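## Task

A mug sits on one of the closet's shelves. Put it on the third shelf counting up from the floor, then close the closet completely. The mug must end upright, must not drop more than a few centimetres and must not be struck hard. The robot must not tip over or finish leaning. Anything that stays in place only because the robot is holding it does not count.

## Robot and tools

ROBOT. A simulated Hello Robot Stretch 4 with a single arm: an omni-wheel base, a lift sliding on a vertical mast, an arm that telescopes forward, a three-joint wrist (yaw, pitch, roll) and a two-finger gripper. It stands about 1.6 m tall; the base rim lies within 0.23 m of the base origin. Loose objects may occasionally get nudged by something outside the robot.

FRAMES. Base frame: origin on the floor below the base centre, x ahead, y to the left, z up. hand_pose is reported in this frame as a point between the open fingertips; with all wrist joints at 0 its axes line up with the base frame. The printed hand position may be slightly wrong. The odometry frame is the base frame as it was when the scene began.

execute_actions. Argument "actions": a list holding one action or nothing (empty list = just report state and images). An action may contain "base", "joints", or both, plus optional "pace" and "contact_limits"; or it contains only {"end_of_arm": "enable_torque"}, which re-powers wrist or gripper motors that shut off, each then holding its current spot. Motions in one action begin together and may finish at different moments.
- "base": exactly one key, a relative move from where the base last reported itself. translate_m: straight drive in metres, forward positive, -2 to 2. strafe_m: sideways in metres, left positive, -2 to 2. rotate_rad: turn in place in radians, counter-clockwise (left) positive, -3.2 to 3.2.
- "joints": an object of absolute targets by name, any subset. lift_m 0 to 1.2 (m). arm_m 0 to 0.55 (m extension). wrist_yaw_rad -1.134 to 4.276 (0 ahead, positive left, 3.14 stowed back; above 3.4 the arm may obstruct). wrist_pitch_rad -1.117 to 4.259 (0 level, 1.57 pointing down). wrist_roll_rad -1.117 to 4.259 (0 fingers level; positive is clockwise viewed from behind the gripper). gripper_m -0.038 to 0.141 (fingertip gap in m; negative presses the tips together). Completion tolerances: ±0.004 for lift, arm, gripper; ±0.02 yaw and roll; ±0.05 pitch. Targets past a joint's range are clipped and reported; other out-of-range values or unknown keys reject the whole call with no motion.
- "pace": "slow", "default" (if omitted), "fast", "max". Base speed up to 0.1/0.3/0.4/0.6 m/s and turning up to 1/2/3/4 rad/s respectively, further reduced when the lift is above 0.2 at the move's start (down to 0.3 m/s and 1 rad/s at lift 1.2).
- "contact_limits": {"arm_m": value} from 0 (gentlest) to 0.75 (firmest), default 0.5; how hard the arm may push before it halts.
- "cameras": list from head_camera, head_left_camera, head_right_camera, wrist_camera, all; omitted/null/["all"] gives all, [] gives none. The "pictures" line lists image order.
Joints or base left out of an action may keep driving toward an earlier target without showing it in status. If a result reports a stop, later calls in the same reply are skipped.

wait: {"seconds": 0 to 10}; commands nothing, returns the same state and images. zoom_image: {"camera", "region": [x0, y0, x1, y1]} in pixels from the top-left of that camera's most recent full image, at most 504 by 504. finished_scene: {"scene": number}; ends the current scene irreversibly after the last command is held, reports success and gives the next task. Replying without any tool call ends everything. If resuming, first send an empty execute_actions to learn the current scene and task.

CAMERAS. head_camera sits atop the mast facing forward and downward (rotate the base to look around). head_left_camera and head_right_camera are fisheyes beside it, angled more steeply down, showing base and arm. wrist_camera looks along the fingers, tips near the bottom of the frame.

RESULT LINES. lidar_m: 12 distances (m) from base origin, 30-degree sectors counter-clockwise starting straight ahead (4th left, 7th behind, 10th right); "-" is nothing seen or closer than 0.25 m; it senses from ~0.15 m to robot height, may miss glass, thin legs, and things behind. wrist_depth_mm: 7x7 grid of median depths, top-left first, 100 to 2000 mm, "-" invalid; the robot's body appears. base_odometry comes from wheel counts (slip looks like travel); heading -3.142 to 3.142, left positive. If turned_by_wheels and turned_by_imu differ by over ~0.1 rad, a collision or slip likely happened and heading is off by about their difference. base_tilt in degrees, forward and right positive, with a fixed bias up to ~1.5. base_status/joint_status: "done" (for the base, wheels turned the full amount even if slipping); "off_target" (resting short, maybe still pushing); "contact_stop_at_<key>" (hit something; that part goes slack, a slack lift can sag, slack wheels can roll); "limit_stop_at_<name>"; "time_out"; "torque_fault" (wrist/gripper motor strained to its maximum and went limp; send enable_torque). After such stops the old target is dropped. "limit_stop_at_tilt": lean over 6 degrees, lift, arm and wheels go slack and ignore commands until upright. "limit_stop_at_own_body": a joint was about to hit the robot; moving it away still works; likely when pitch is below -0.2 with roll below -0.4 or above 4. on_its_own reports uncommanded events; "held at" is the held target, not the position. motor_effort: percent of maximum, positive toward higher joint values (wheel_0..2 positive turns the base right), bracket = peak during the last action; noisy with fixed offsets. An at-rest effort outside its normal range means pushing or carrying; a load in a level gripper shifts wrist_pitch_rad effort away from 0.

GRIPPING. Command a gap smaller than the object; the further below its width, the harder it squeezes and it pulls the object toward the wrist by up to a third of that difference. Neither the reading nor "done" confirms a grasp; at targets of 0 or more a firm grip shows as a clear gripper_m effort change. Fingertips pressed onto a surface can jam; raise the lift.

START AND CAUTIONS. To unfold at the start, send lift_m 0.4 with wrist_yaw_rad 0 in one action. Avoid driving or turning with over 1 kg held and arm_m above 0.2, especially at fast paces; sustained pushing or pulling, a high gripper and high contact limits also risk tipping. Do not drop, slam or hit things hard, and release objects upright on the shelf before closing the door. Shorter robot motion is better; thinking time passes while the robot holds its last command.

Each tool is called after ">>>" by a JSON object that holds its "method" and its "body", one argument or row to a line.

## Session

>>> {"method": "execute_actions", "body": {
  "actions": []
}}

Scene clock: 0.00 s.
base_odometry: x=+0.000 y=+0.000 heading=+0.000 (m, m, rad; odometry frame)
turned_by_wheels: +0.000 (rad since the last result)
turned_by_imu: +0.000 (rad since the last result)
base_tilt: forward=+0.1 right=+0.3 (deg)
lidar_m: 2.29 2.22 2.34 2.42 1.54 1.59 1.56 1.51 1.56 1.72 1.67 1.76
base_status: not commanded
joint_positions: lift_m=+0.165 arm_m=-0.001 wrist_yaw_rad=+3.088 wrist_pitch_rad=+0.005 wrist_roll_rad=+0.001 gripper_m=+0.057
joint_status: not commanded
motor_effort: lift_m=+20 arm_m=-1 wrist_yaw_rad=+1 wrist_pitch_rad=-6 wrist_roll_rad=+1 gripper_m=+0 wheel_0=+1 wheel_1=+0 wheel_2=+1 (%)
hand_pose: x=-0.1135 y=+0.1029 z=+0.3414 quat_wxyz=(+0.027, -0.002, +0.001, +1.000) (m; base frame)
wrist_depth_mm: 137 139 1618 1921 - - - / - 139 1708 1921 - - - / 107 140 250 1921 - - 1921 / 123 141 1708 1921 - - - / 1366 1499 1618 1921 - - 1921 / 1308 1281 195 1281 195 1229 1182 / 878 798 904 109 854 788 831
pictures: head_camera, head_left_camera, head_right_camera, wrist_camera
Images, in order (width x height): head_camera 420x560, head_left_camera 420x672, head_right_camera 420x672, wrist_camera 616x392.

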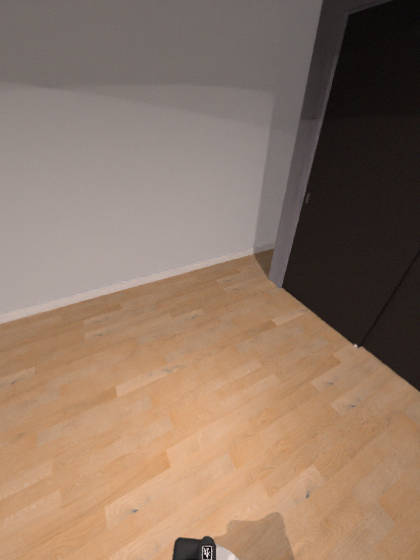

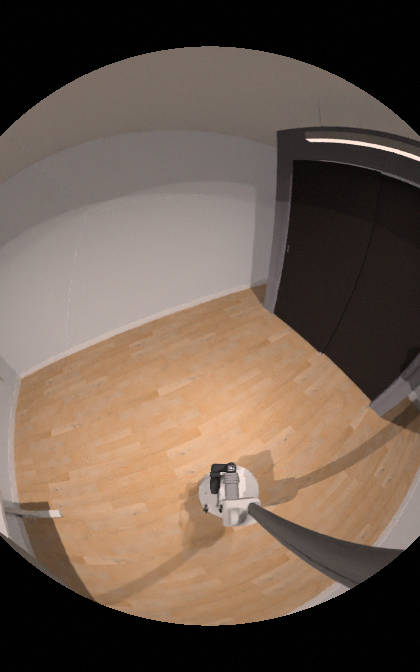

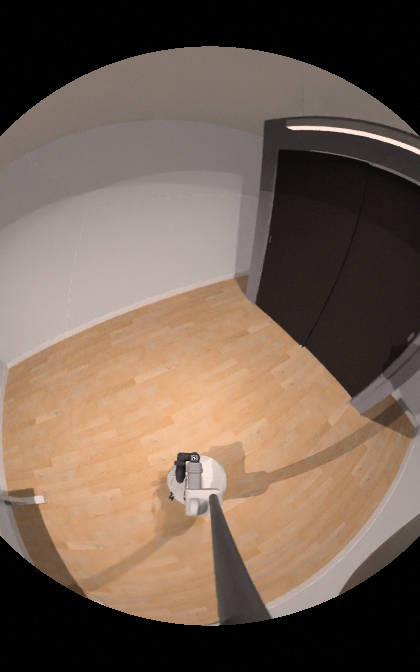

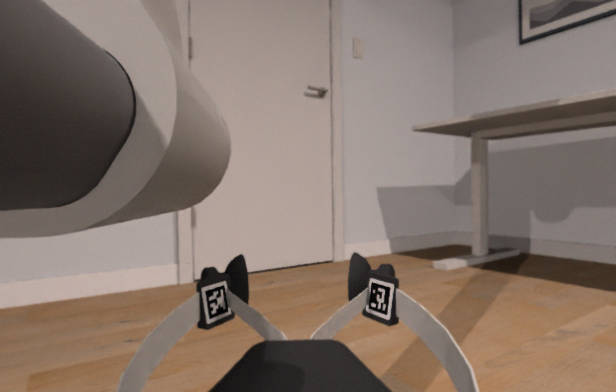

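>>> {"method": "execute_actions", "body": {
  "actions": [
    {"base":{"rotate_rad":-1.0}}
  ]
}}

Scene clock: 5.10 s.
base_odometry: x=+0.000 y=+0.000 heading=-0.999 (m, m, rad; odometry frame)
turned_by_wheels: -0.999 (rad since the last result)
turned_by_imu: -1.005 (rad since the last result)
base_tilt: forward=+0.1 right=+0.2 (deg)
lidar_m: 1.70 1.79 2.28 2.22 2.35 1.66 1.55 1.65 1.55 1.50 1.59 1.68
base_status: done
joint_positions: lift_m=+0.165 arm_m=-0.001 wrist_yaw_rad=+3.087 wrist_pitch_rad=+0.005 wrist_roll_rad=+0.001 gripper_m=+0.057
joint_status: not commanded
motor_effort: lift_m=+19(20) arm_m=-1(1) wrist_yaw_rad=+1(1) wrist_pitch_rad=-7(6) wrist_roll_rad=+0(1) gripper_m=-3(2) wheel_0=+5(10) wheel_1=+4(10) wheel_2=+4(11) (%)
hand_pose: x=-0.1135 y=+0.1029 z=+0.3414 quat_wxyz=(+0.027, -0.002, +0.001, +1.000) (m; base frame)
wrist_depth_mm: 137 139 - - - - - / - 139 - - - - - / 107 140 250 1921 - - - / 123 140 - - - - - / - - - - - - - / 1281 1281 195 1281 195 1205 1182 / 854 798 878 109 831 788 820
pictures: head_camera, head_left_camera, head_right_camera, wrist_camera
Images, in order (width x height): head_camera 420x560, head_left_camera 420x672, head_right_camera 420x672, wrist_camera 616x392.

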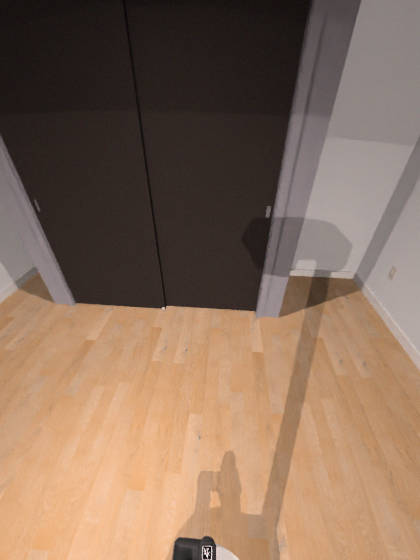

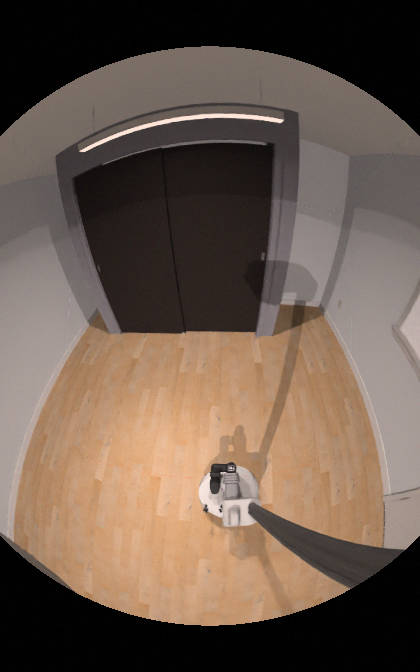

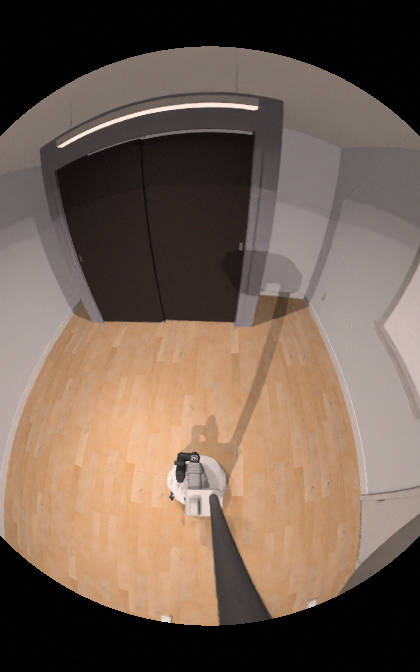

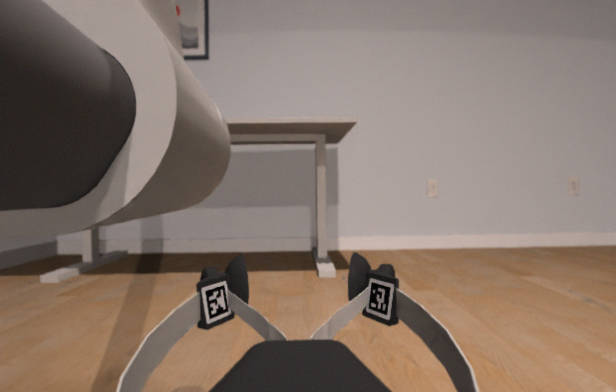

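>>> {"method": "execute_actions", "body": {
  "actions": [
    {"base":{"translate_m":0.9}, "joints":{"lift_m":0.6,"wrist_yaw_rad":0}}
  ]
}}

Scene clock: 13.27 s.
base_odometry: x=+0.487 y=-0.757 heading=-0.999 (m, m, rad; odometry frame)
turned_by_wheels: +0.000 (rad since the last result)
turned_by_imu: -0.001 (rad since the last result)
base_tilt: forward=+0.1 right=+0.2 (deg)
lidar_m: 0.81 0.87 1.18 2.17 2.30 3.30 3.27 2.09 1.59 1.52 1.67 0.84
base_status: done
joint_positions: lift_m=+0.600 arm_m=-0.001 wrist_yaw_rad=+0.000 wrist_pitch_rad=+0.005 wrist_roll_rad=+0.001 gripper_m=+0.057
joint_status: all done
motor_effort: lift_m=+25(25) arm_m=-1(1) wrist_yaw_rad=+1(5) wrist_pitch_rad=-7(7) wrist_roll_rad=+1(1) gripper_m=-3(1) wheel_0=+2(8) wheel_1=+2(7) wheel_2=+0(15) (%)
hand_pose: x=+0.4583 y=-0.0874 z=+0.7765 quat_wxyz=(+1.000, +0.001, +0.002, +0.000) (m; base frame)
wrist_depth_mm: 615 597 591 591 585 574 496 / 609 609 591 585 585 580 508 / 609 603 603 591 585 585 508 / 609 603 603 591 597 585 508 / 603 603 603 597 597 585 517 / 621 615 194 597 195 591 517 / 615 615 609 109 591 591 517
pictures: head_camera, head_left_camera, head_right_camera, wrist_camera
Images, in order (width x height): head_camera 420x560, head_left_camera 420x672, head_right_camera 420x672, wrist_camera 616x392.

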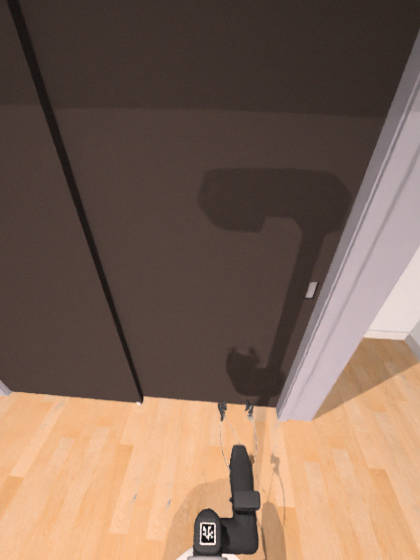

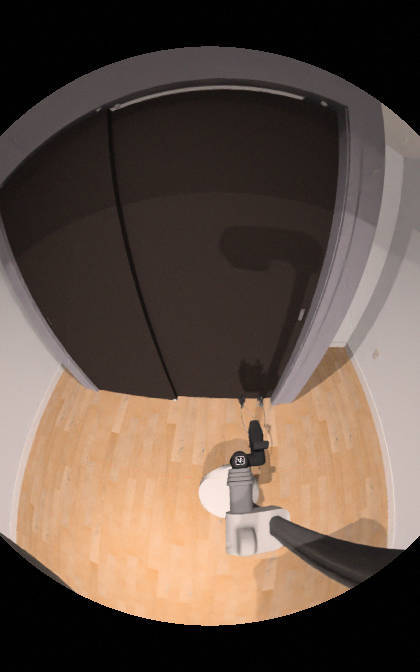

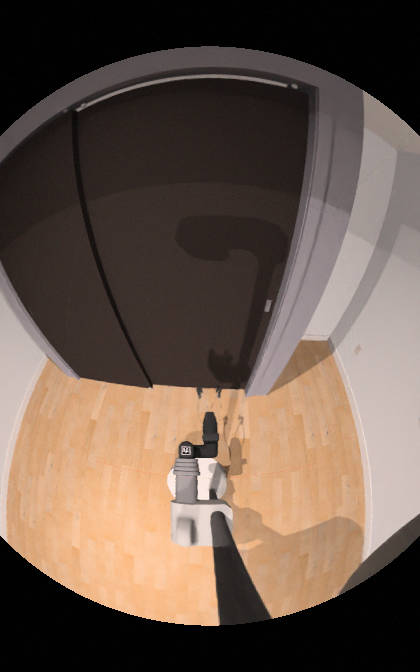

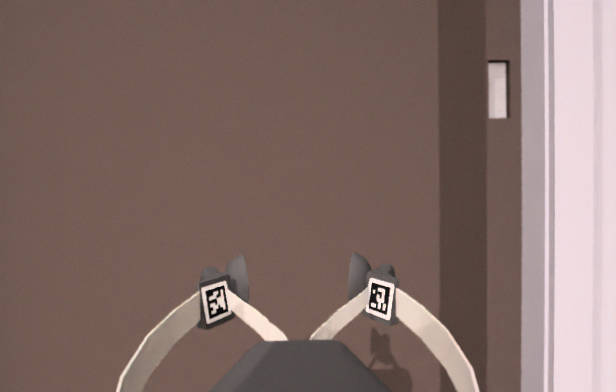

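>>> {"method": "zoom_image", "body": {
  "camera": "wrist_camera",
  "region": [400, 20, 600, 160]
}}

Region (400, 20, 600, 160) of wrist_camera's 616x392 image, scaled by 2.520; it fills the top 353 rows of this view, and the rest is white.

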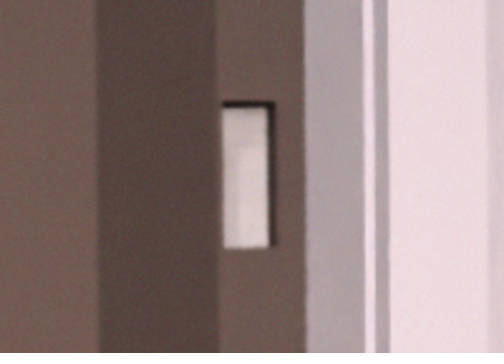

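>>> {"method": "execute_actions", "body": {
  "actions": [
    {"base":{"strafe_m":-0.3}, "joints":{"lift_m":0.8,"gripper_m":0.0}}
  ]
}}

Scene clock: 32.93 s.
base_odometry: x=+0.235 y=-0.919 heading=-0.999 (m, m, rad; odometry frame)
turned_by_wheels: +0.000 (rad since the last result)
turned_by_imu: -0.002 (rad since the last result)
base_tilt: forward=+0.0 right=+0.2 (deg)
lidar_m: 0.73 0.84 1.16 2.46 2.61 3.35 3.28 1.75 1.27 1.22 1.36 0.75
base_status: done
joint_positions: lift_m=+0.800 arm_m=-0.001 wrist_yaw_rad=+0.000 wrist_pitch_rad=+0.005 wrist_roll_rad=+0.001 gripper_m=+0.000
joint_status: all done
motor_effort: lift_m=+26(28) arm_m=-1(1) wrist_yaw_rad=+0(0) wrist_pitch_rad=-7(7) wrist_roll_rad=+0(0) gripper_m=-4(3) wheel_0=+1(10) wheel_1=-2(11) wheel_2=+0(1) (%)
hand_pose: x=+0.4583 y=-0.0874 z=+0.9764 quat_wxyz=(+1.000, +0.001, +0.002, +0.000) (m; base frame)
wrist_depth_mm: 591 580 574 569 508 1182 1205 / 591 585 574 569 508 1205 1205 / 585 580 580 569 504 504 1205 / 591 591 585 574 508 512 1205 / 597 591 585 574 508 512 1205 / 597 585 186 198 504 508 1205 / 597 591 585 109 512 508 1205
pictures: head_camera, head_left_camera, head_right_camera, wrist_camera
Images, in order (width x height): head_camera 420x560, head_left_camera 420x672, head_right_camera 420x672, wrist_camera 616x392.

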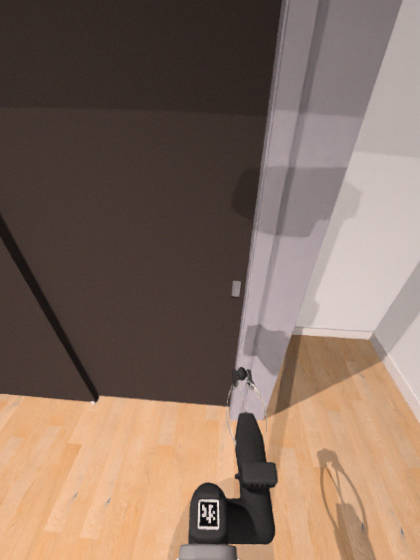

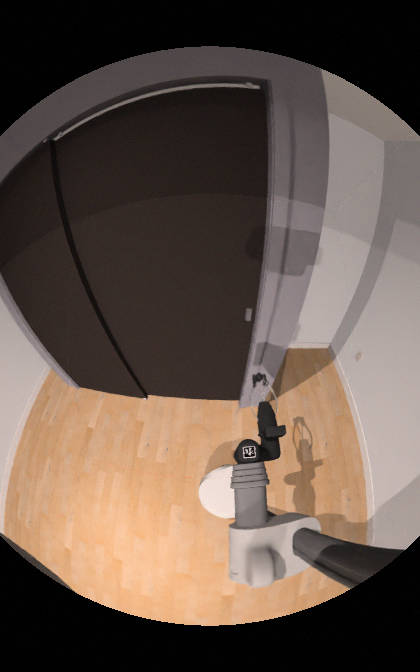

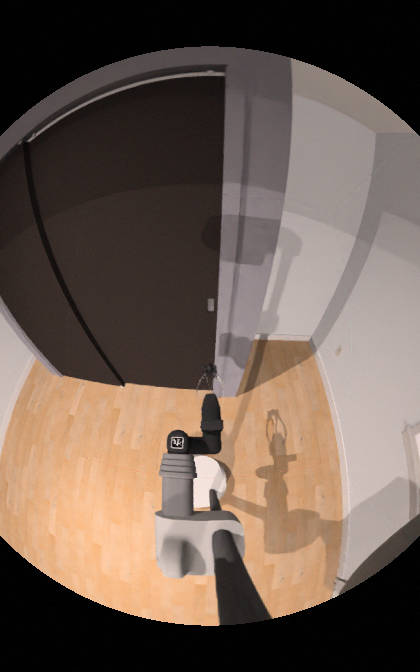

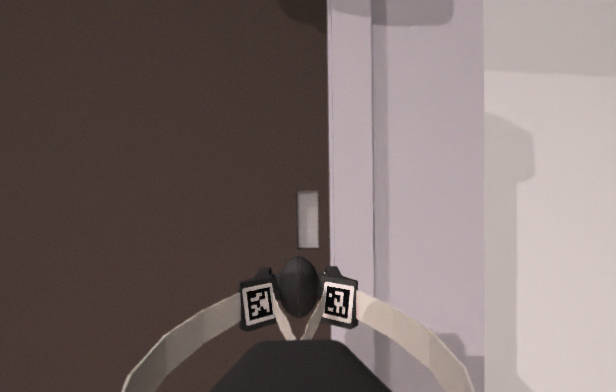

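>>> {"method": "execute_actions", "body": {
  "actions": [
    {"base":{"strafe_m":0.06}, "joints":{"lift_m":0.81,"arm_m":0.25,"wrist_yaw_rad":-0.25}}
  ]
}}

Scene clock: 56.97 s.
base_odometry: x=+0.285 y=-0.887 heading=-0.999 (m, m, rad; odometry frame)
turned_by_wheels: +0.000 (rad since the last result)
turned_by_imu: +0.000 (rad since the last result)
base_tilt: forward=+0.1 right=+0.2 (deg)
lidar_m: 0.77 0.86 1.17 2.39 2.56 3.35 3.29 1.81 1.33 1.30 1.43 0.74
base_status: done
joint_positions: lift_m=+0.810 arm_m=+0.249 wrist_yaw_rad=-0.250 wrist_pitch_rad=+0.005 wrist_roll_rad=+0.001 gripper_m=+0.000
joint_status: all done
motor_effort: lift_m=+26(29) arm_m=+5(7) wrist_yaw_rad=+0(5) wrist_pitch_rad=-7(6) wrist_roll_rad=+1(1) gripper_m=-3(3) wheel_0=-2(9) wheel_1=+1(10) wheel_2=+0(3) (%)
hand_pose: x=+0.6780 y=-0.1560 z=+0.9865 quat_wxyz=(+0.992, +0.001, +0.002, -0.125) (m; base frame)
wrist_depth_mm: 312 329 342 330 312 329 1205 / 312 325 343 334 314 329 1205 / 314 327 343 338 314 330 1182 / 315 330 345 340 314 332 1229 / 317 330 345 303 317 332 1229 / 317 332 187 198 297 332 1229 / 317 327 347 109 300 334 1229
pictures: head_camera, head_left_camera, head_right_camera, wrist_camera
Images, in order (width x height): head_camera 420x560, head_left_camera 420x672, head_right_camera 420x672, wrist_camera 616x392.

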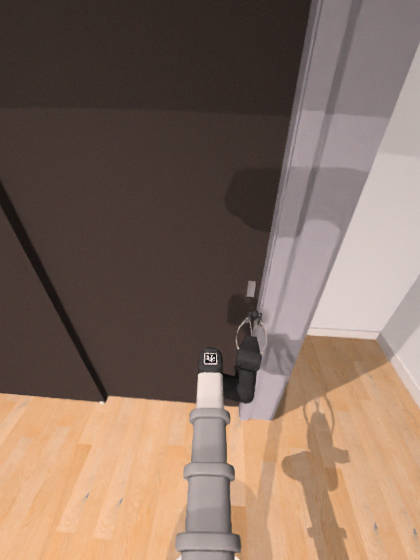

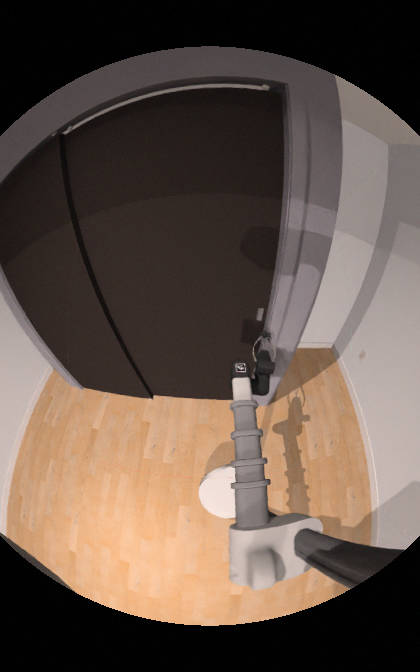

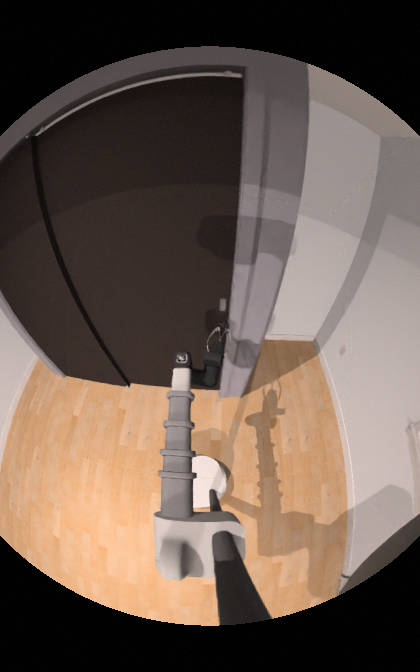

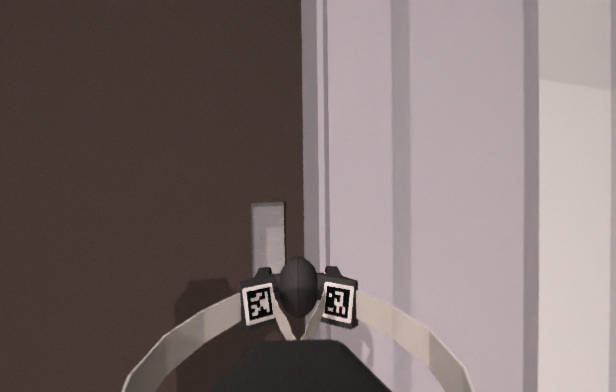

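>>> {"method": "execute_actions", "body": {
  "actions": [
    {"joints":{"arm_m":0.42}, "contact_limits":{"arm_m":0.2},"pace":"slow"}
  ]
}}

Scene clock: 66.30 s.
base_odometry: x=+0.285 y=-0.887 heading=-0.999 (m, m, rad; odometry frame)
turned_by_wheels: +0.000 (rad since the last result)
turned_by_imu: -0.001 (rad since the last result)
base_tilt: forward=+0.1 right=+0.3 (deg)
lidar_m: 0.75 0.86 1.17 2.40 2.57 3.35 3.30 1.80 1.36 1.30 1.42 0.75
base_status: not commanded
joint_positions: lift_m=+0.810 arm_m=+0.375 wrist_yaw_rad=-0.251 wrist_pitch_rad=+0.004 wrist_roll_rad=+0.001 gripper_m=+0.000
joint_status: arm_m contact_stop (moved +0.125 of +0.171)
on_its_own: arm_m is slack since a contact_stop (your +0.420 is given up)
motor_effort: lift_m=+26(26) arm_m=+0(16) wrist_yaw_rad=+5(30) wrist_pitch_rad=-4(6) wrist_roll_rad=+1(1) gripper_m=-4(3) wheel_0=-1(5) wheel_1=+1(2) wheel_2=+0(4) (%)
contact_limits: arm_m 0.2
hand_pose: x=+0.8031 y=-0.1564 z=+0.9866 quat_wxyz=(+0.992, +0.001, +0.002, -0.125) (m; base frame)
wrist_depth_mm: 204 213 224 236 179 174 198 / 205 214 224 236 180 174 199 / 206 216 226 236 180 175 200 / 206 216 226 238 181 176 200 / 207 216 226 243 182 176 201 / 207 216 186 198 171 176 201 / 208 215 226 109 182 177 202
pictures: head_camera, head_left_camera, head_right_camera, wrist_camera
Images, in order (width x height): head_camera 420x560, head_left_camera 420x672, head_right_camera 420x672, wrist_camera 616x392.

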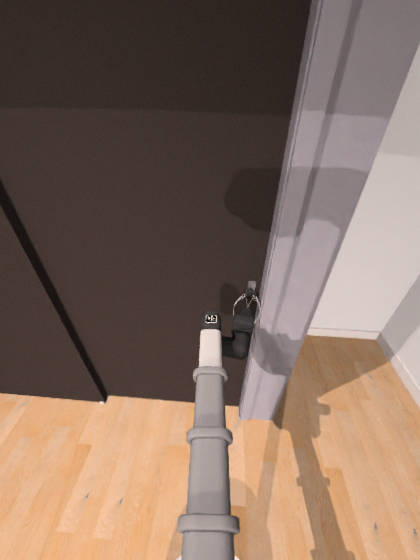

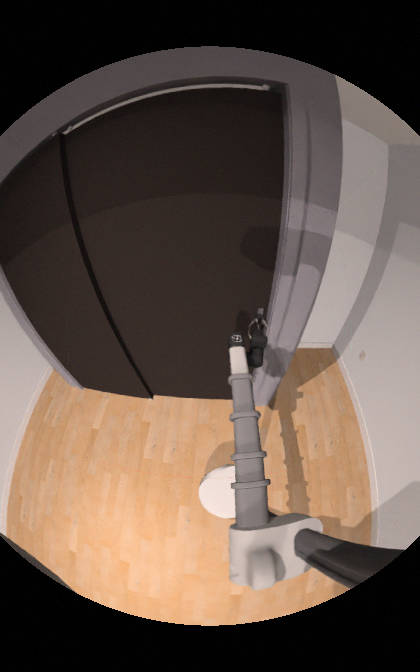

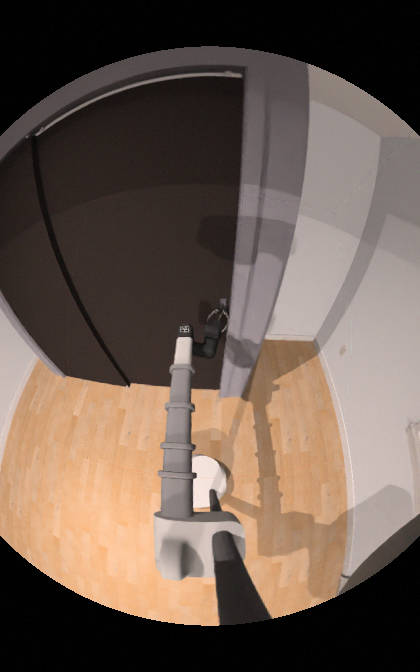

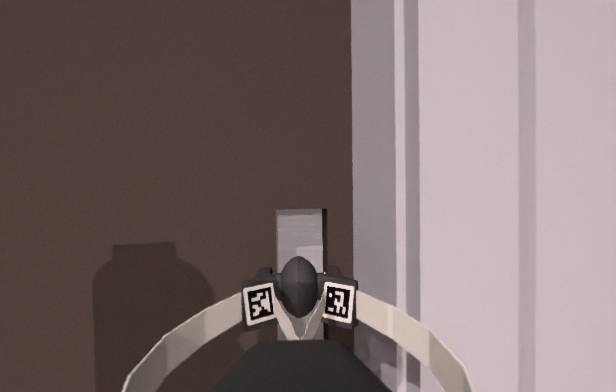

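>>> {"method": "execute_actions", "body": {
  "actions": [
    {"base":{"strafe_m":0.1},"joints":{"arm_m":0.375},"pace":"slow"}
  ]
}}

Scene clock: 74.60 s.
base_odometry: x=+0.369 y=-0.833 heading=-0.999 (m, m, rad; odometry frame)
turned_by_wheels: +0.000 (rad since the last result)
turned_by_imu: +0.000 (rad since the last result)
base_tilt: forward=+0.1 right=+0.1 (deg)
lidar_m: 0.80 0.86 1.17 2.31 2.45 3.33 3.27 1.95 1.45 1.40 1.54 0.78
base_status: done
joint_positions: lift_m=+0.810 arm_m=+0.375 wrist_yaw_rad=-0.250 wrist_pitch_rad=+0.004 wrist_roll_rad=+0.001 gripper_m=+0.000
joint_status: all done
motor_effort: lift_m=+25(25) arm_m=+3(2) wrist_yaw_rad=+2(12) wrist_pitch_rad=-7(7) wrist_roll_rad=+1(0) gripper_m=-2(4) wheel_0=-2(10) wheel_1=+3(8) wheel_2=+0(0) (%)
hand_pose: x=+0.8033 y=-0.1562 z=+0.9865 quat_wxyz=(+0.992, +0.001, +0.002, -0.125) (m; base frame)
wrist_depth_mm: 208 217 227 239 251 258 209 / 208 217 229 239 252 259 209 / 208 218 229 240 253 260 211 / 209 219 229 242 253 260 211 / 210 219 230 239 254 265 212 / 210 220 187 198 250 266 212 / 211 217 229 108 252 252 213
pictures: head_camera, head_left_camera, head_right_camera, wrist_camera
Images, in order (width x height): head_camera 420x560, head_left_camera 420x672, head_right_camera 420x672, wrist_camera 616x392.

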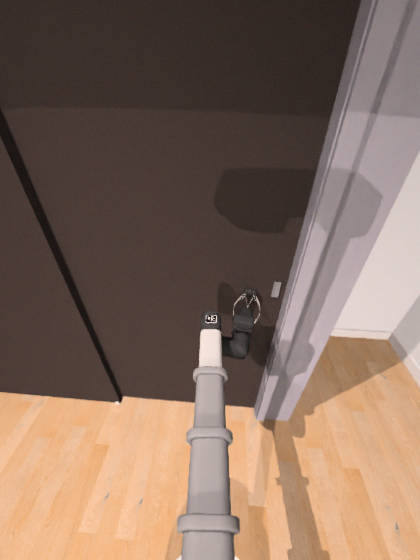

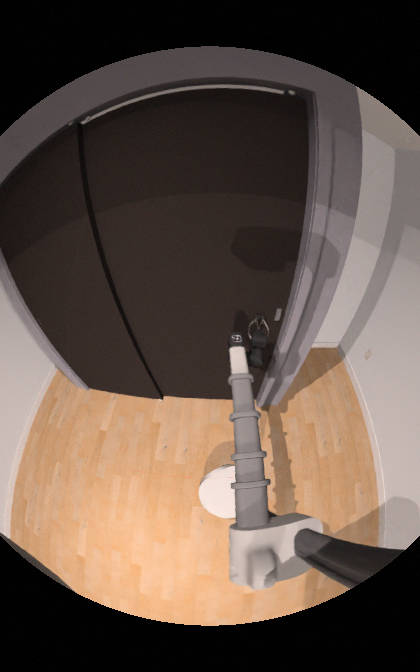

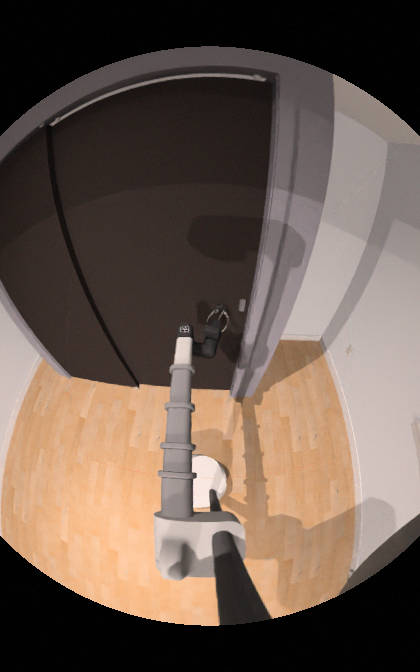

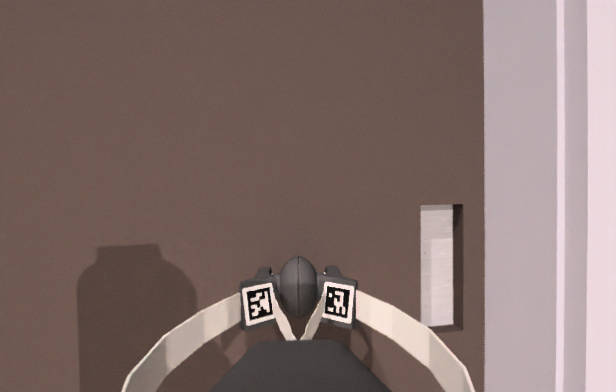

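>>> {"method": "execute_actions", "body": {
  "actions": [
    {"joints":{"arm_m":0.42}, "contact_limits":{"arm_m":0.2},"pace":"slow"}
  ],
  "cameras": []
}}

Scene clock: 83.60 s.
base_odometry: x=+0.370 y=-0.832 heading=-0.998 (m, m, rad; odometry frame)
turned_by_wheels: +0.000 (rad since the last result)
turned_by_imu: +0.000 (rad since the last result)
base_tilt: forward=+0.1 right=+0.2 (deg)
lidar_m: 0.82 0.87 1.17 2.31 2.43 3.33 3.27 1.92 1.44 1.41 1.53 0.79
base_status: not commanded
joint_positions: lift_m=+0.810 arm_m=+0.382 wrist_yaw_rad=-0.254 wrist_pitch_rad=+0.004 wrist_roll_rad=+0.001 gripper_m=+0.000
joint_status: arm_m contact_stop (moved +0.007 of +0.045)
on_its_own: arm_m is slack since a contact_stop (your +0.420 is given up); wrist_yaw_rad is at rest, and its effort (+14) is outside its rest range (-13 to +13)
motor_effort: lift_m=+26(26) arm_m=+0(10) wrist_yaw_rad=+14(36) wrist_pitch_rad=-7(9) wrist_roll_rad=+1(1) gripper_m=-2(3) wheel_0=+6(6) wheel_1=+2(3) wheel_2=-2(3) (%)
contact_limits: arm_m 0.2
hand_pose: x=+0.8097 y=-0.1572 z=+0.9866 quat_wxyz=(+0.992, +0.001, +0.002, -0.127) (m; base frame)
wrist_depth_mm: 204 213 224 235 247 255 208 / 204 215 224 236 248 256 210 / 206 215 226 237 250 257 210 / 206 216 226 236 250 258 211 / 207 216 227 236 251 263 212 / 207 216 189 203 249 265 212 / 208 213 227 109 251 246 212
pictures: none
No camera images: the call's "cameras" was empty. Leave "cameras" out to get every camera's image.

>>> {"method": "execute_actions", "body": {
  "actions": [
    {"base":{"strafe_m":-0.1},"joints":{"arm_m":0.33,"wrist_roll_rad":1.57}}
  ],
  "cameras": []
}}

Scene clock: 161.63 s.
base_odometry: x=+0.286 y=-0.886 heading=-0.999 (m, m, rad; odometry frame)
turned_by_wheels: +0.000 (rad since the last result)
turned_by_imu: -0.001 (rad since the last result)
base_tilt: forward=+0.1 right=+0.2 (deg)
lidar_m: 0.75 0.86 1.16 2.39 2.54 3.33 3.27 1.79 1.33 1.31 1.41 0.76
base_status: done
joint_positions: lift_m=+0.810 arm_m=+0.331 wrist_yaw_rad=-0.250 wrist_pitch_rad=+0.004 wrist_roll_rad=+1.570 gripper_m=+0.000
joint_status: all done
motor_effort: lift_m=+26(25) arm_m=-5(5) wrist_yaw_rad=+1(13) wrist_pitch_rad=-6(6) wrist_roll_rad=+2(2) gripper_m=-3(3) wheel_0=+0(12) wheel_1=-2(9) wheel_2=+0(1) (%)
hand_pose: x=+0.7596 y=-0.1561 z=+0.9865 quat_wxyz=(+0.702, +0.701, -0.087, -0.090) (m; base frame)
wrist_depth_mm: 239 241 242 244 245 247 249 / 232 233 236 237 238 240 243 / 211 213 214 217 219 220 221 / 207 210 210 213 213 215 216 / 274 274 277 279 281 285 286 / 267 270 187 198 272 277 278 / 262 260 264 109 267 268 274
pictures: none
No camera images: the call's "cameras" was empty. Leave "cameras" out to get every camera's image.

>>> {"method": "execute_actions", "body": {
  "actions": [
    {"joints":{"arm_m":0.42}, "contact_limits":{"arm_m":0.2},"pace":"slow"}
  ],
  "cameras": ["wrist_camera","head_camera"]
}}

Scene clock: 165.83 s.
base_odometry: x=+0.285 y=-0.886 heading=-0.999 (m, m, rad; odometry frame)
turned_by_wheels: -0.001 (rad since the last result)
turned_by_imu: -0.001 (rad since the last result)
base_tilt: forward=+0.0 right=+0.2 (deg)
lidar_m: 0.76 0.86 1.18 2.40 2.55 3.35 3.29 1.81 1.35 1.30 1.43 0.76
base_status: not commanded
joint_positions: lift_m=+0.810 arm_m=+0.390 wrist_yaw_rad=-0.261 wrist_pitch_rad=+0.005 wrist_roll_rad=+1.570 gripper_m=+0.000
joint_status: arm_m contact_stop (moved +0.059 of +0.089)
on_its_own: arm_m is slack since a contact_stop (your +0.420 is given up); wrist_yaw_rad is at rest, and its effort (+32) is outside its rest range (-13 to +13)
motor_effort: lift_m=+26(25) arm_m=+0(13) wrist_yaw_rad=+32(56) wrist_pitch_rad=-7(6) wrist_roll_rad=+1(1) gripper_m=-2(3) wheel_0=-2(2) wheel_1=-2(2) wheel_2=-7(8) (%)
contact_limits: arm_m 0.2
hand_pose: x=+0.8169 y=-0.1588 z=+0.9865 quat_wxyz=(+0.701, +0.701, -0.090, -0.094) (m; base frame)
wrist_depth_mm: 180 181 183 184 186 187 189 / 160 161 162 164 165 167 167 / 156 157 158 159 160 161 163 / 153 154 156 157 158 158 160 / 220 224 226 229 229 231 232 / 216 218 189 207 220 225 226 / 211 211 215 109 217 219 220
pictures: head_camera, wrist_camera
Images, in order (width x height): head_camera 420x560, wrist_camera 616x392.

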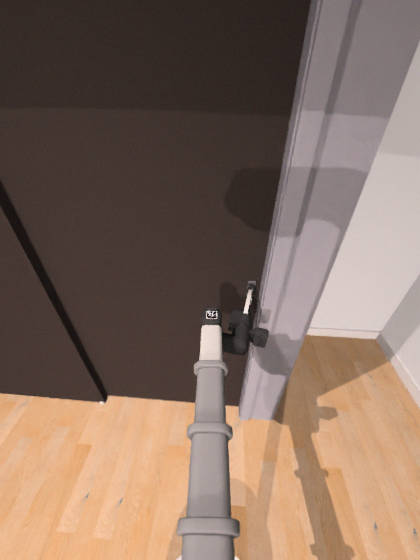

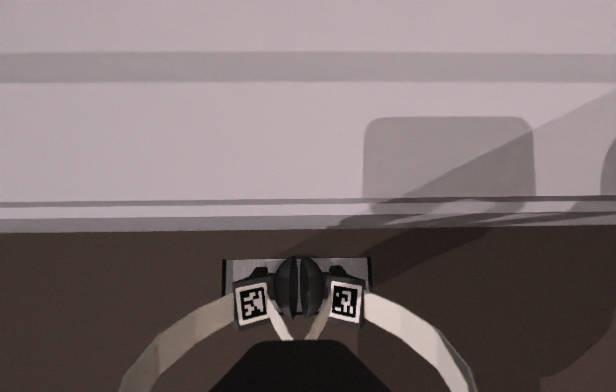

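Went deeper (0.390). Now strafe left slowly.

>>> {"method": "execute_actions", "body": {
  "actions": [
    {"base":{"strafe_m":0.1},"joints":{"arm_m":0.386},"pace":"slow"}
  ],
  "cameras": ["wrist_camera","head_camera"]
}}

Scene clock: 171.77 s.
base_odometry: x=+0.369 y=-0.832 heading=-1.000 (m, m, rad; odometry frame)
turned_by_wheels: +0.000 (rad since the last result)
turned_by_imu: -0.001 (rad since the last result)
base_tilt: forward=+0.1 right=+0.2 (deg)
lidar_m: 0.80 0.88 1.18 2.30 2.45 3.32 3.28 1.96 1.43 1.40 1.53 0.78
base_status: done
joint_positions: lift_m=+0.810 arm_m=+0.387 wrist_yaw_rad=-0.254 wrist_pitch_rad=+0.005 wrist_roll_rad=+1.570 gripper_m=+0.000
joint_status: all done
motor_effort: lift_m=+26(25) arm_m=-4(2) wrist_yaw_rad=+11(32) wrist_pitch_rad=-5(7) wrist_roll_rad=+2(2) gripper_m=-3(5) wheel_0=-5(15) wheel_1=+2(8) wheel_2=-1(7) (%)
hand_pose: x=+0.8150 y=-0.1570 z=+0.9865 quat_wxyz=(+0.702, +0.701, -0.088, -0.091) (m; base frame)
wrist_depth_mm: 194 195 198 199 199 200 202 / 253 256 260 260 263 265 267 / 559 634 668 683 676 580 691 / 891 732 917 917 917 621 798 / 229 232 235 236 237 238 241 / 224 226 187 199 228 232 234 / 219 220 221 109 225 226 227
pictures: head_camera, wrist_camera
Images, in order (width x height): head_camera 420x560, wrist_camera 616x392.

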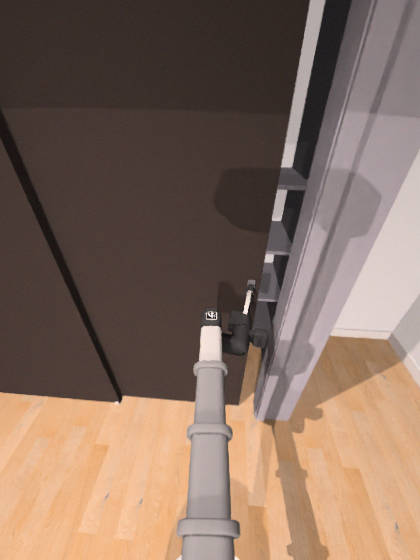

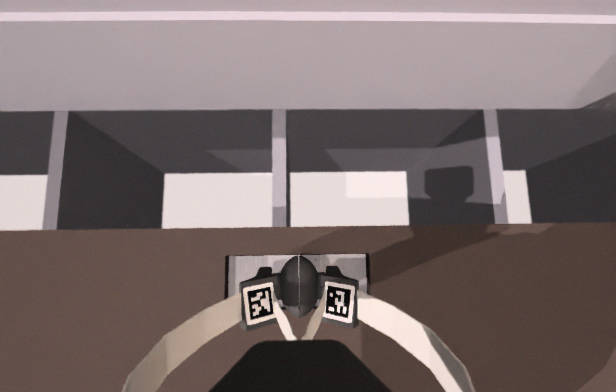

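>>> {"method": "execute_actions", "body": {
  "actions": [
    {"base":{"strafe_m":0.25},"joints":{"arm_m":0.392},"pace":"slow"}
  ],
  "cameras": ["wrist_camera","head_camera"]
}}

Scene clock: 180.63 s.
base_odometry: x=+0.580 y=-0.697 heading=-1.000 (m, m, rad; odometry frame)
turned_by_wheels: +0.000 (rad since the last result)
turned_by_imu: -0.001 (rad since the last result)
base_tilt: forward=+0.1 right=+0.2 (deg)
lidar_m: 0.83 0.87 1.20 2.05 2.18 3.13 3.27 2.26 1.69 1.66 1.04 0.87
base_status: done
joint_positions: lift_m=+0.810 arm_m=+0.391 wrist_yaw_rad=-0.250 wrist_pitch_rad=+0.005 wrist_roll_rad=+1.570 gripper_m=+0.000
joint_status: all done
motor_effort: lift_m=+25(25) arm_m=+5(10) wrist_yaw_rad=+2(38) wrist_pitch_rad=-7(6) wrist_roll_rad=+2(1) gripper_m=-4(3) wheel_0=-4(16) wheel_1=+5(6) wheel_2=-2(5) (%)
hand_pose: x=+0.8199 y=-0.1562 z=+0.9865 quat_wxyz=(+0.702, +0.701, -0.087, -0.090) (m; base frame)
wrist_depth_mm: 699 691 750 759 768 715 741 / 904 732 946 960 878 668 778 / 252 253 255 260 257 260 262 / 244 246 249 263 253 253 254 / 239 240 242 243 245 247 249 / 233 234 187 198 237 240 242 / 227 228 229 109 232 236 236
pictures: head_camera, wrist_camera
Images, in order (width x height): head_camera 420x560, wrist_camera 616x392.

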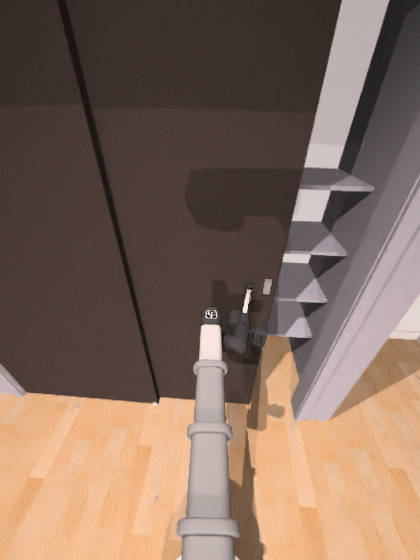

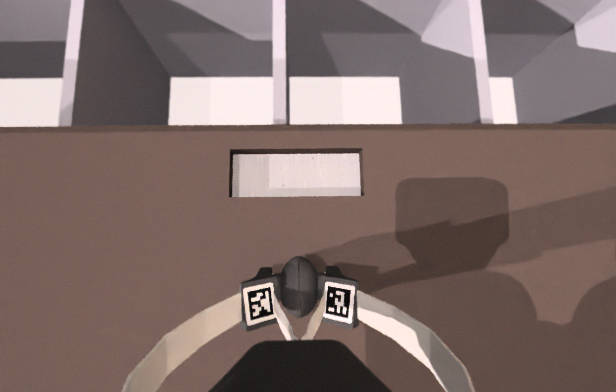

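>>> {"method": "execute_actions", "body": {
  "actions": [
    {"base":{"strafe_m":-0.15},"joints":{"arm_m":0.36}}
  ],
  "cameras": []
}}

Scene clock: 193.87 s.
base_odometry: x=+0.453 y=-0.779 heading=-1.000 (m, m, rad; odometry frame)
turned_by_wheels: +0.000 (rad since the last result)
turned_by_imu: -0.001 (rad since the last result)
base_tilt: forward=+0.1 right=+0.2 (deg)
lidar_m: 0.81 0.88 1.18 2.20 2.33 3.32 3.28 2.04 1.55 1.50 1.62 0.83
base_status: done
joint_positions: lift_m=+0.810 arm_m=+0.361 wrist_yaw_rad=-0.250 wrist_pitch_rad=+0.005 wrist_roll_rad=+1.570 gripper_m=+0.000
joint_status: all done
motor_effort: lift_m=+25(25) arm_m=-4(7) wrist_yaw_rad=+1(1) wrist_pitch_rad=-6(6) wrist_roll_rad=+2(2) gripper_m=-3(1) wheel_0=+1(9) wheel_1=-1(10) wheel_2=+0(0) (%)
hand_pose: x=+0.7896 y=-0.1561 z=+0.9865 quat_wxyz=(+0.702, +0.701, -0.086, -0.090) (m; base frame)
wrist_depth_mm: 500 504 517 517 517 521 521 / 615 627 676 668 683 647 691 / 866 723 946 960 904 676 778 / 904 723 931 946 946 683 798 / 891 732 917 931 917 621 798 / 878 715 188 199 732 627 798 / 248 247 251 109 254 256 257
pictures: none
No camera images: the call's "cameras" was empty. Leave "cameras" out to get every camera's image.

>>> {"method": "execute_actions", "body": {
  "actions": [
    {"joints":{"arm_m":0.44}, "contact_limits":{"arm_m":0.2}}
  ],
  "cameras": ["wrist_camera","head_camera"]
}}

Scene clock: 197.50 s.
base_odometry: x=+0.453 y=-0.779 heading=-1.000 (m, m, rad; odometry frame)
turned_by_wheels: +0.000 (rad since the last result)
turned_by_imu: +0.000 (rad since the last result)
base_tilt: forward=+0.1 right=+0.2 (deg)
lidar_m: 0.81 0.88 1.19 2.19 2.33 3.33 3.28 2.06 1.53 1.50 1.64 0.81
base_status: not commanded
joint_positions: lift_m=+0.810 arm_m=+0.439 wrist_yaw_rad=-0.250 wrist_pitch_rad=+0.005 wrist_roll_rad=+1.570 gripper_m=+0.000
joint_status: all done
motor_effort: lift_m=+25(26) arm_m=+5(10) wrist_yaw_rad=+1(1) wrist_pitch_rad=-7(6) wrist_roll_rad=+2(1) gripper_m=-2(3) wheel_0=+0(0) wheel_1=-1(1) wheel_2=+0(0) (%)
contact_limits: arm_m 0.2
hand_pose: x=+0.8680 y=-0.1561 z=+0.9865 quat_wxyz=(+0.702, +0.701, -0.086, -0.090) (m; base frame)
wrist_depth_mm: 496 517 521 496 525 512 535 / 544 640 676 654 699 580 707 / 525 723 878 891 878 574 778 / 517 715 866 854 878 544 798 / 488 723 831 842 854 549 778 / 488 723 186 198 741 549 759 / 418 185 204 109 180 193 202
pictures: head_camera, wrist_camera
Images, in order (width x height): head_camera 420x560, wrist_camera 616x392.

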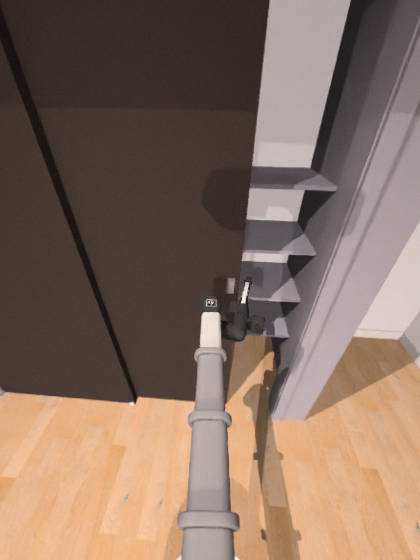

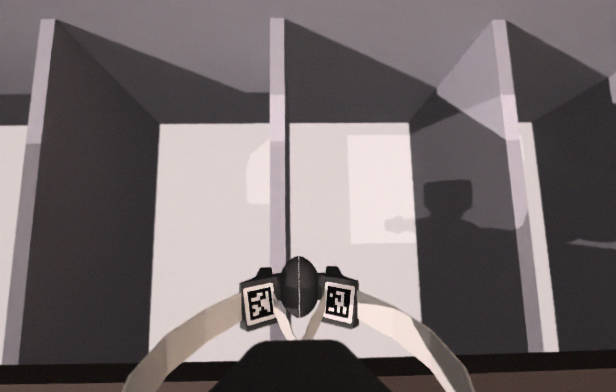

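>>> {"method": "execute_actions", "body": {
  "actions": [
    {"base":{"strafe_m":0.4},"pace":"slow"}
  ],
  "cameras": ["head_camera","head_left_camera"]
}}

Scene clock: 206.90 s.
base_odometry: x=+0.790 y=-0.563 heading=-1.000 (m, m, rad; odometry frame)
turned_by_wheels: +0.000 (rad since the last result)
turned_by_imu: -0.003 (rad since the last result)
base_tilt: forward=+0.1 right=+0.2 (deg)
lidar_m: 0.81 0.85 1.23 1.81 1.91 2.75 3.25 2.58 1.97 1.91 1.07 1.13
base_status: done
joint_positions: lift_m=+0.810 arm_m=+0.439 wrist_yaw_rad=-0.252 wrist_pitch_rad=+0.005 wrist_roll_rad=+1.570 gripper_m=+0.000
joint_status: not commanded
motor_effort: lift_m=+25(26) arm_m=+3(4) wrist_yaw_rad=+6(39) wrist_pitch_rad=-6(8) wrist_roll_rad=+1(1) gripper_m=-3(4) wheel_0=-6(20) wheel_1=+2(9) wheel_2=-1(5) (%)
hand_pose: x=+0.8680 y=-0.1565 z=+0.9865 quat_wxyz=(+0.702, +0.701, -0.087, -0.090) (m; base frame)
wrist_depth_mm: 946 732 946 960 976 661 788 / 917 732 917 931 946 621 778 / 554 723 904 931 917 627 798 / 554 715 891 891 904 580 788 / 517 715 854 878 891 580 788 / 466 621 187 198 205 477 477 / 196 196 199 109 201 203 203
pictures: head_camera, head_left_camera
Images, in order (width x height): head_camera 420x560, head_left_camera 420x672.

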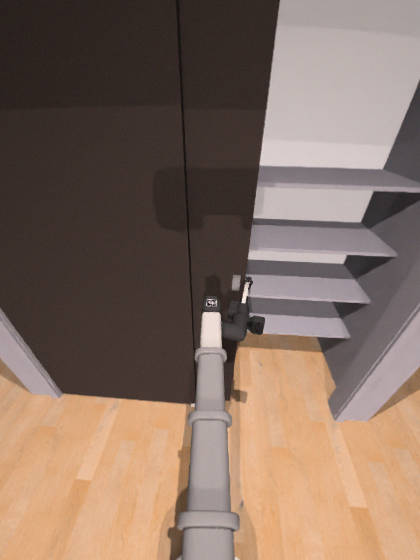

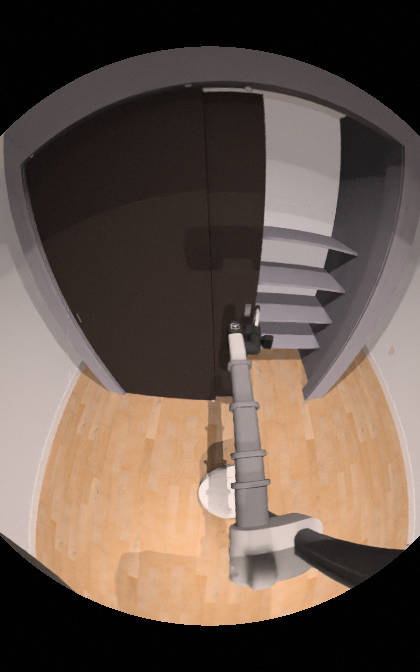

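>>> {"method": "execute_actions", "body": {
  "actions": [
    {"base":{"strafe_m":0.2},"pace":"slow"}
  ],
  "cameras": ["head_camera"]
}}

Scene clock: 214.87 s.
base_odometry: x=+0.958 y=-0.455 heading=-1.004 (m, m, rad; odometry frame)
turned_by_wheels: -0.004 (rad since the last result)
turned_by_imu: -0.041 (rad since the last result)
base_tilt: forward=+0.1 right=+0.2 (deg)
lidar_m: 0.79 0.84 1.15 1.59 1.67 2.32 3.26 2.54 2.21 2.12 1.23 1.16
base_status: done
joint_positions: lift_m=+0.810 arm_m=+0.440 wrist_yaw_rad=-0.269 wrist_pitch_rad=+0.005 wrist_roll_rad=+1.570 gripper_m=+0.000
joint_status: not commanded
on_its_own: wrist_yaw_rad is at rest, and its effort (+55) is outside its rest range (-13 to +13)
motor_effort: lift_m=+25(25) arm_m=+0(4) wrist_yaw_rad=+55(58) wrist_pitch_rad=-6(7) wrist_roll_rad=+1(1) gripper_m=-10(10) wheel_0=-29(33) wheel_1=-10(10) wheel_2=-10(9) (%)
hand_pose: x=+0.8657 y=-0.1609 z=+0.9864 quat_wxyz=(+0.701, +0.701, -0.093, -0.096) (m; base frame)
wrist_depth_mm: 1008 732 1025 1042 1008 946 798 / 960 715 991 991 976 668 798 / 917 723 946 960 946 621 788 / 904 723 917 931 946 627 798 / 554 715 878 891 891 574 798 / 466 621 188 207 216 220 466 / 206 206 209 109 210 212 213
pictures: head_camera
Images, in order (width x height): head_camera 420x560.

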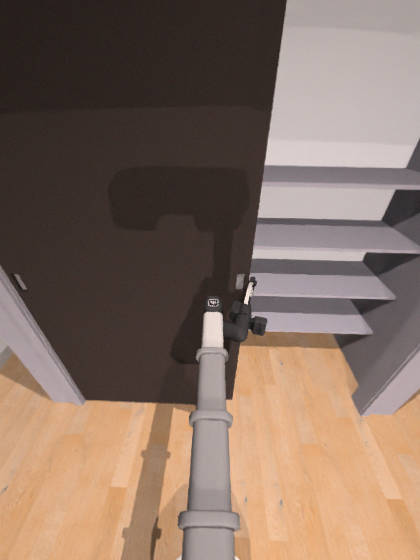

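>>> {"method": "execute_actions", "body": {
  "actions": [
    {"base":{"strafe_m":-0.04}}
  ],
  "cameras": []
}}

Scene clock: 220.67 s.
base_odometry: x=+0.924 y=-0.477 heading=-1.004 (m, m, rad; odometry frame)
turned_by_wheels: +0.000 (rad since the last result)
turned_by_imu: -0.001 (rad since the last result)
base_tilt: forward=+0.1 right=+0.3 (deg)
lidar_m: 0.79 0.84 1.17 1.63 1.71 2.37 3.26 2.55 2.16 2.09 1.20 1.17
base_status: done
joint_positions: lift_m=+0.810 arm_m=+0.440 wrist_yaw_rad=-0.250 wrist_pitch_rad=+0.005 wrist_roll_rad=+1.570 gripper_m=+0.000
joint_status: not commanded
motor_effort: lift_m=+26(26) arm_m=+1(1) wrist_yaw_rad=+2(56) wrist_pitch_rad=-6(9) wrist_roll_rad=+0(1) gripper_m=-2(8) wheel_0=+1(25) wheel_1=-2(16) wheel_2=-2(9) (%)
hand_pose: x=+0.8686 y=-0.1562 z=+0.9864 quat_wxyz=(+0.702, +0.701, -0.087, -0.090) (m; base frame)
wrist_depth_mm: 976 732 991 1008 976 668 798 / 931 723 976 976 960 668 778 / 904 723 931 946 931 621 788 / 549 715 904 904 904 574 788 / 554 715 878 891 891 580 788 / 517 707 186 199 750 544 778 / 205 204 207 109 210 211 213
pictures: none
No camera images: the call's "cameras" was empty. Leave "cameras" out to get every camera's image.


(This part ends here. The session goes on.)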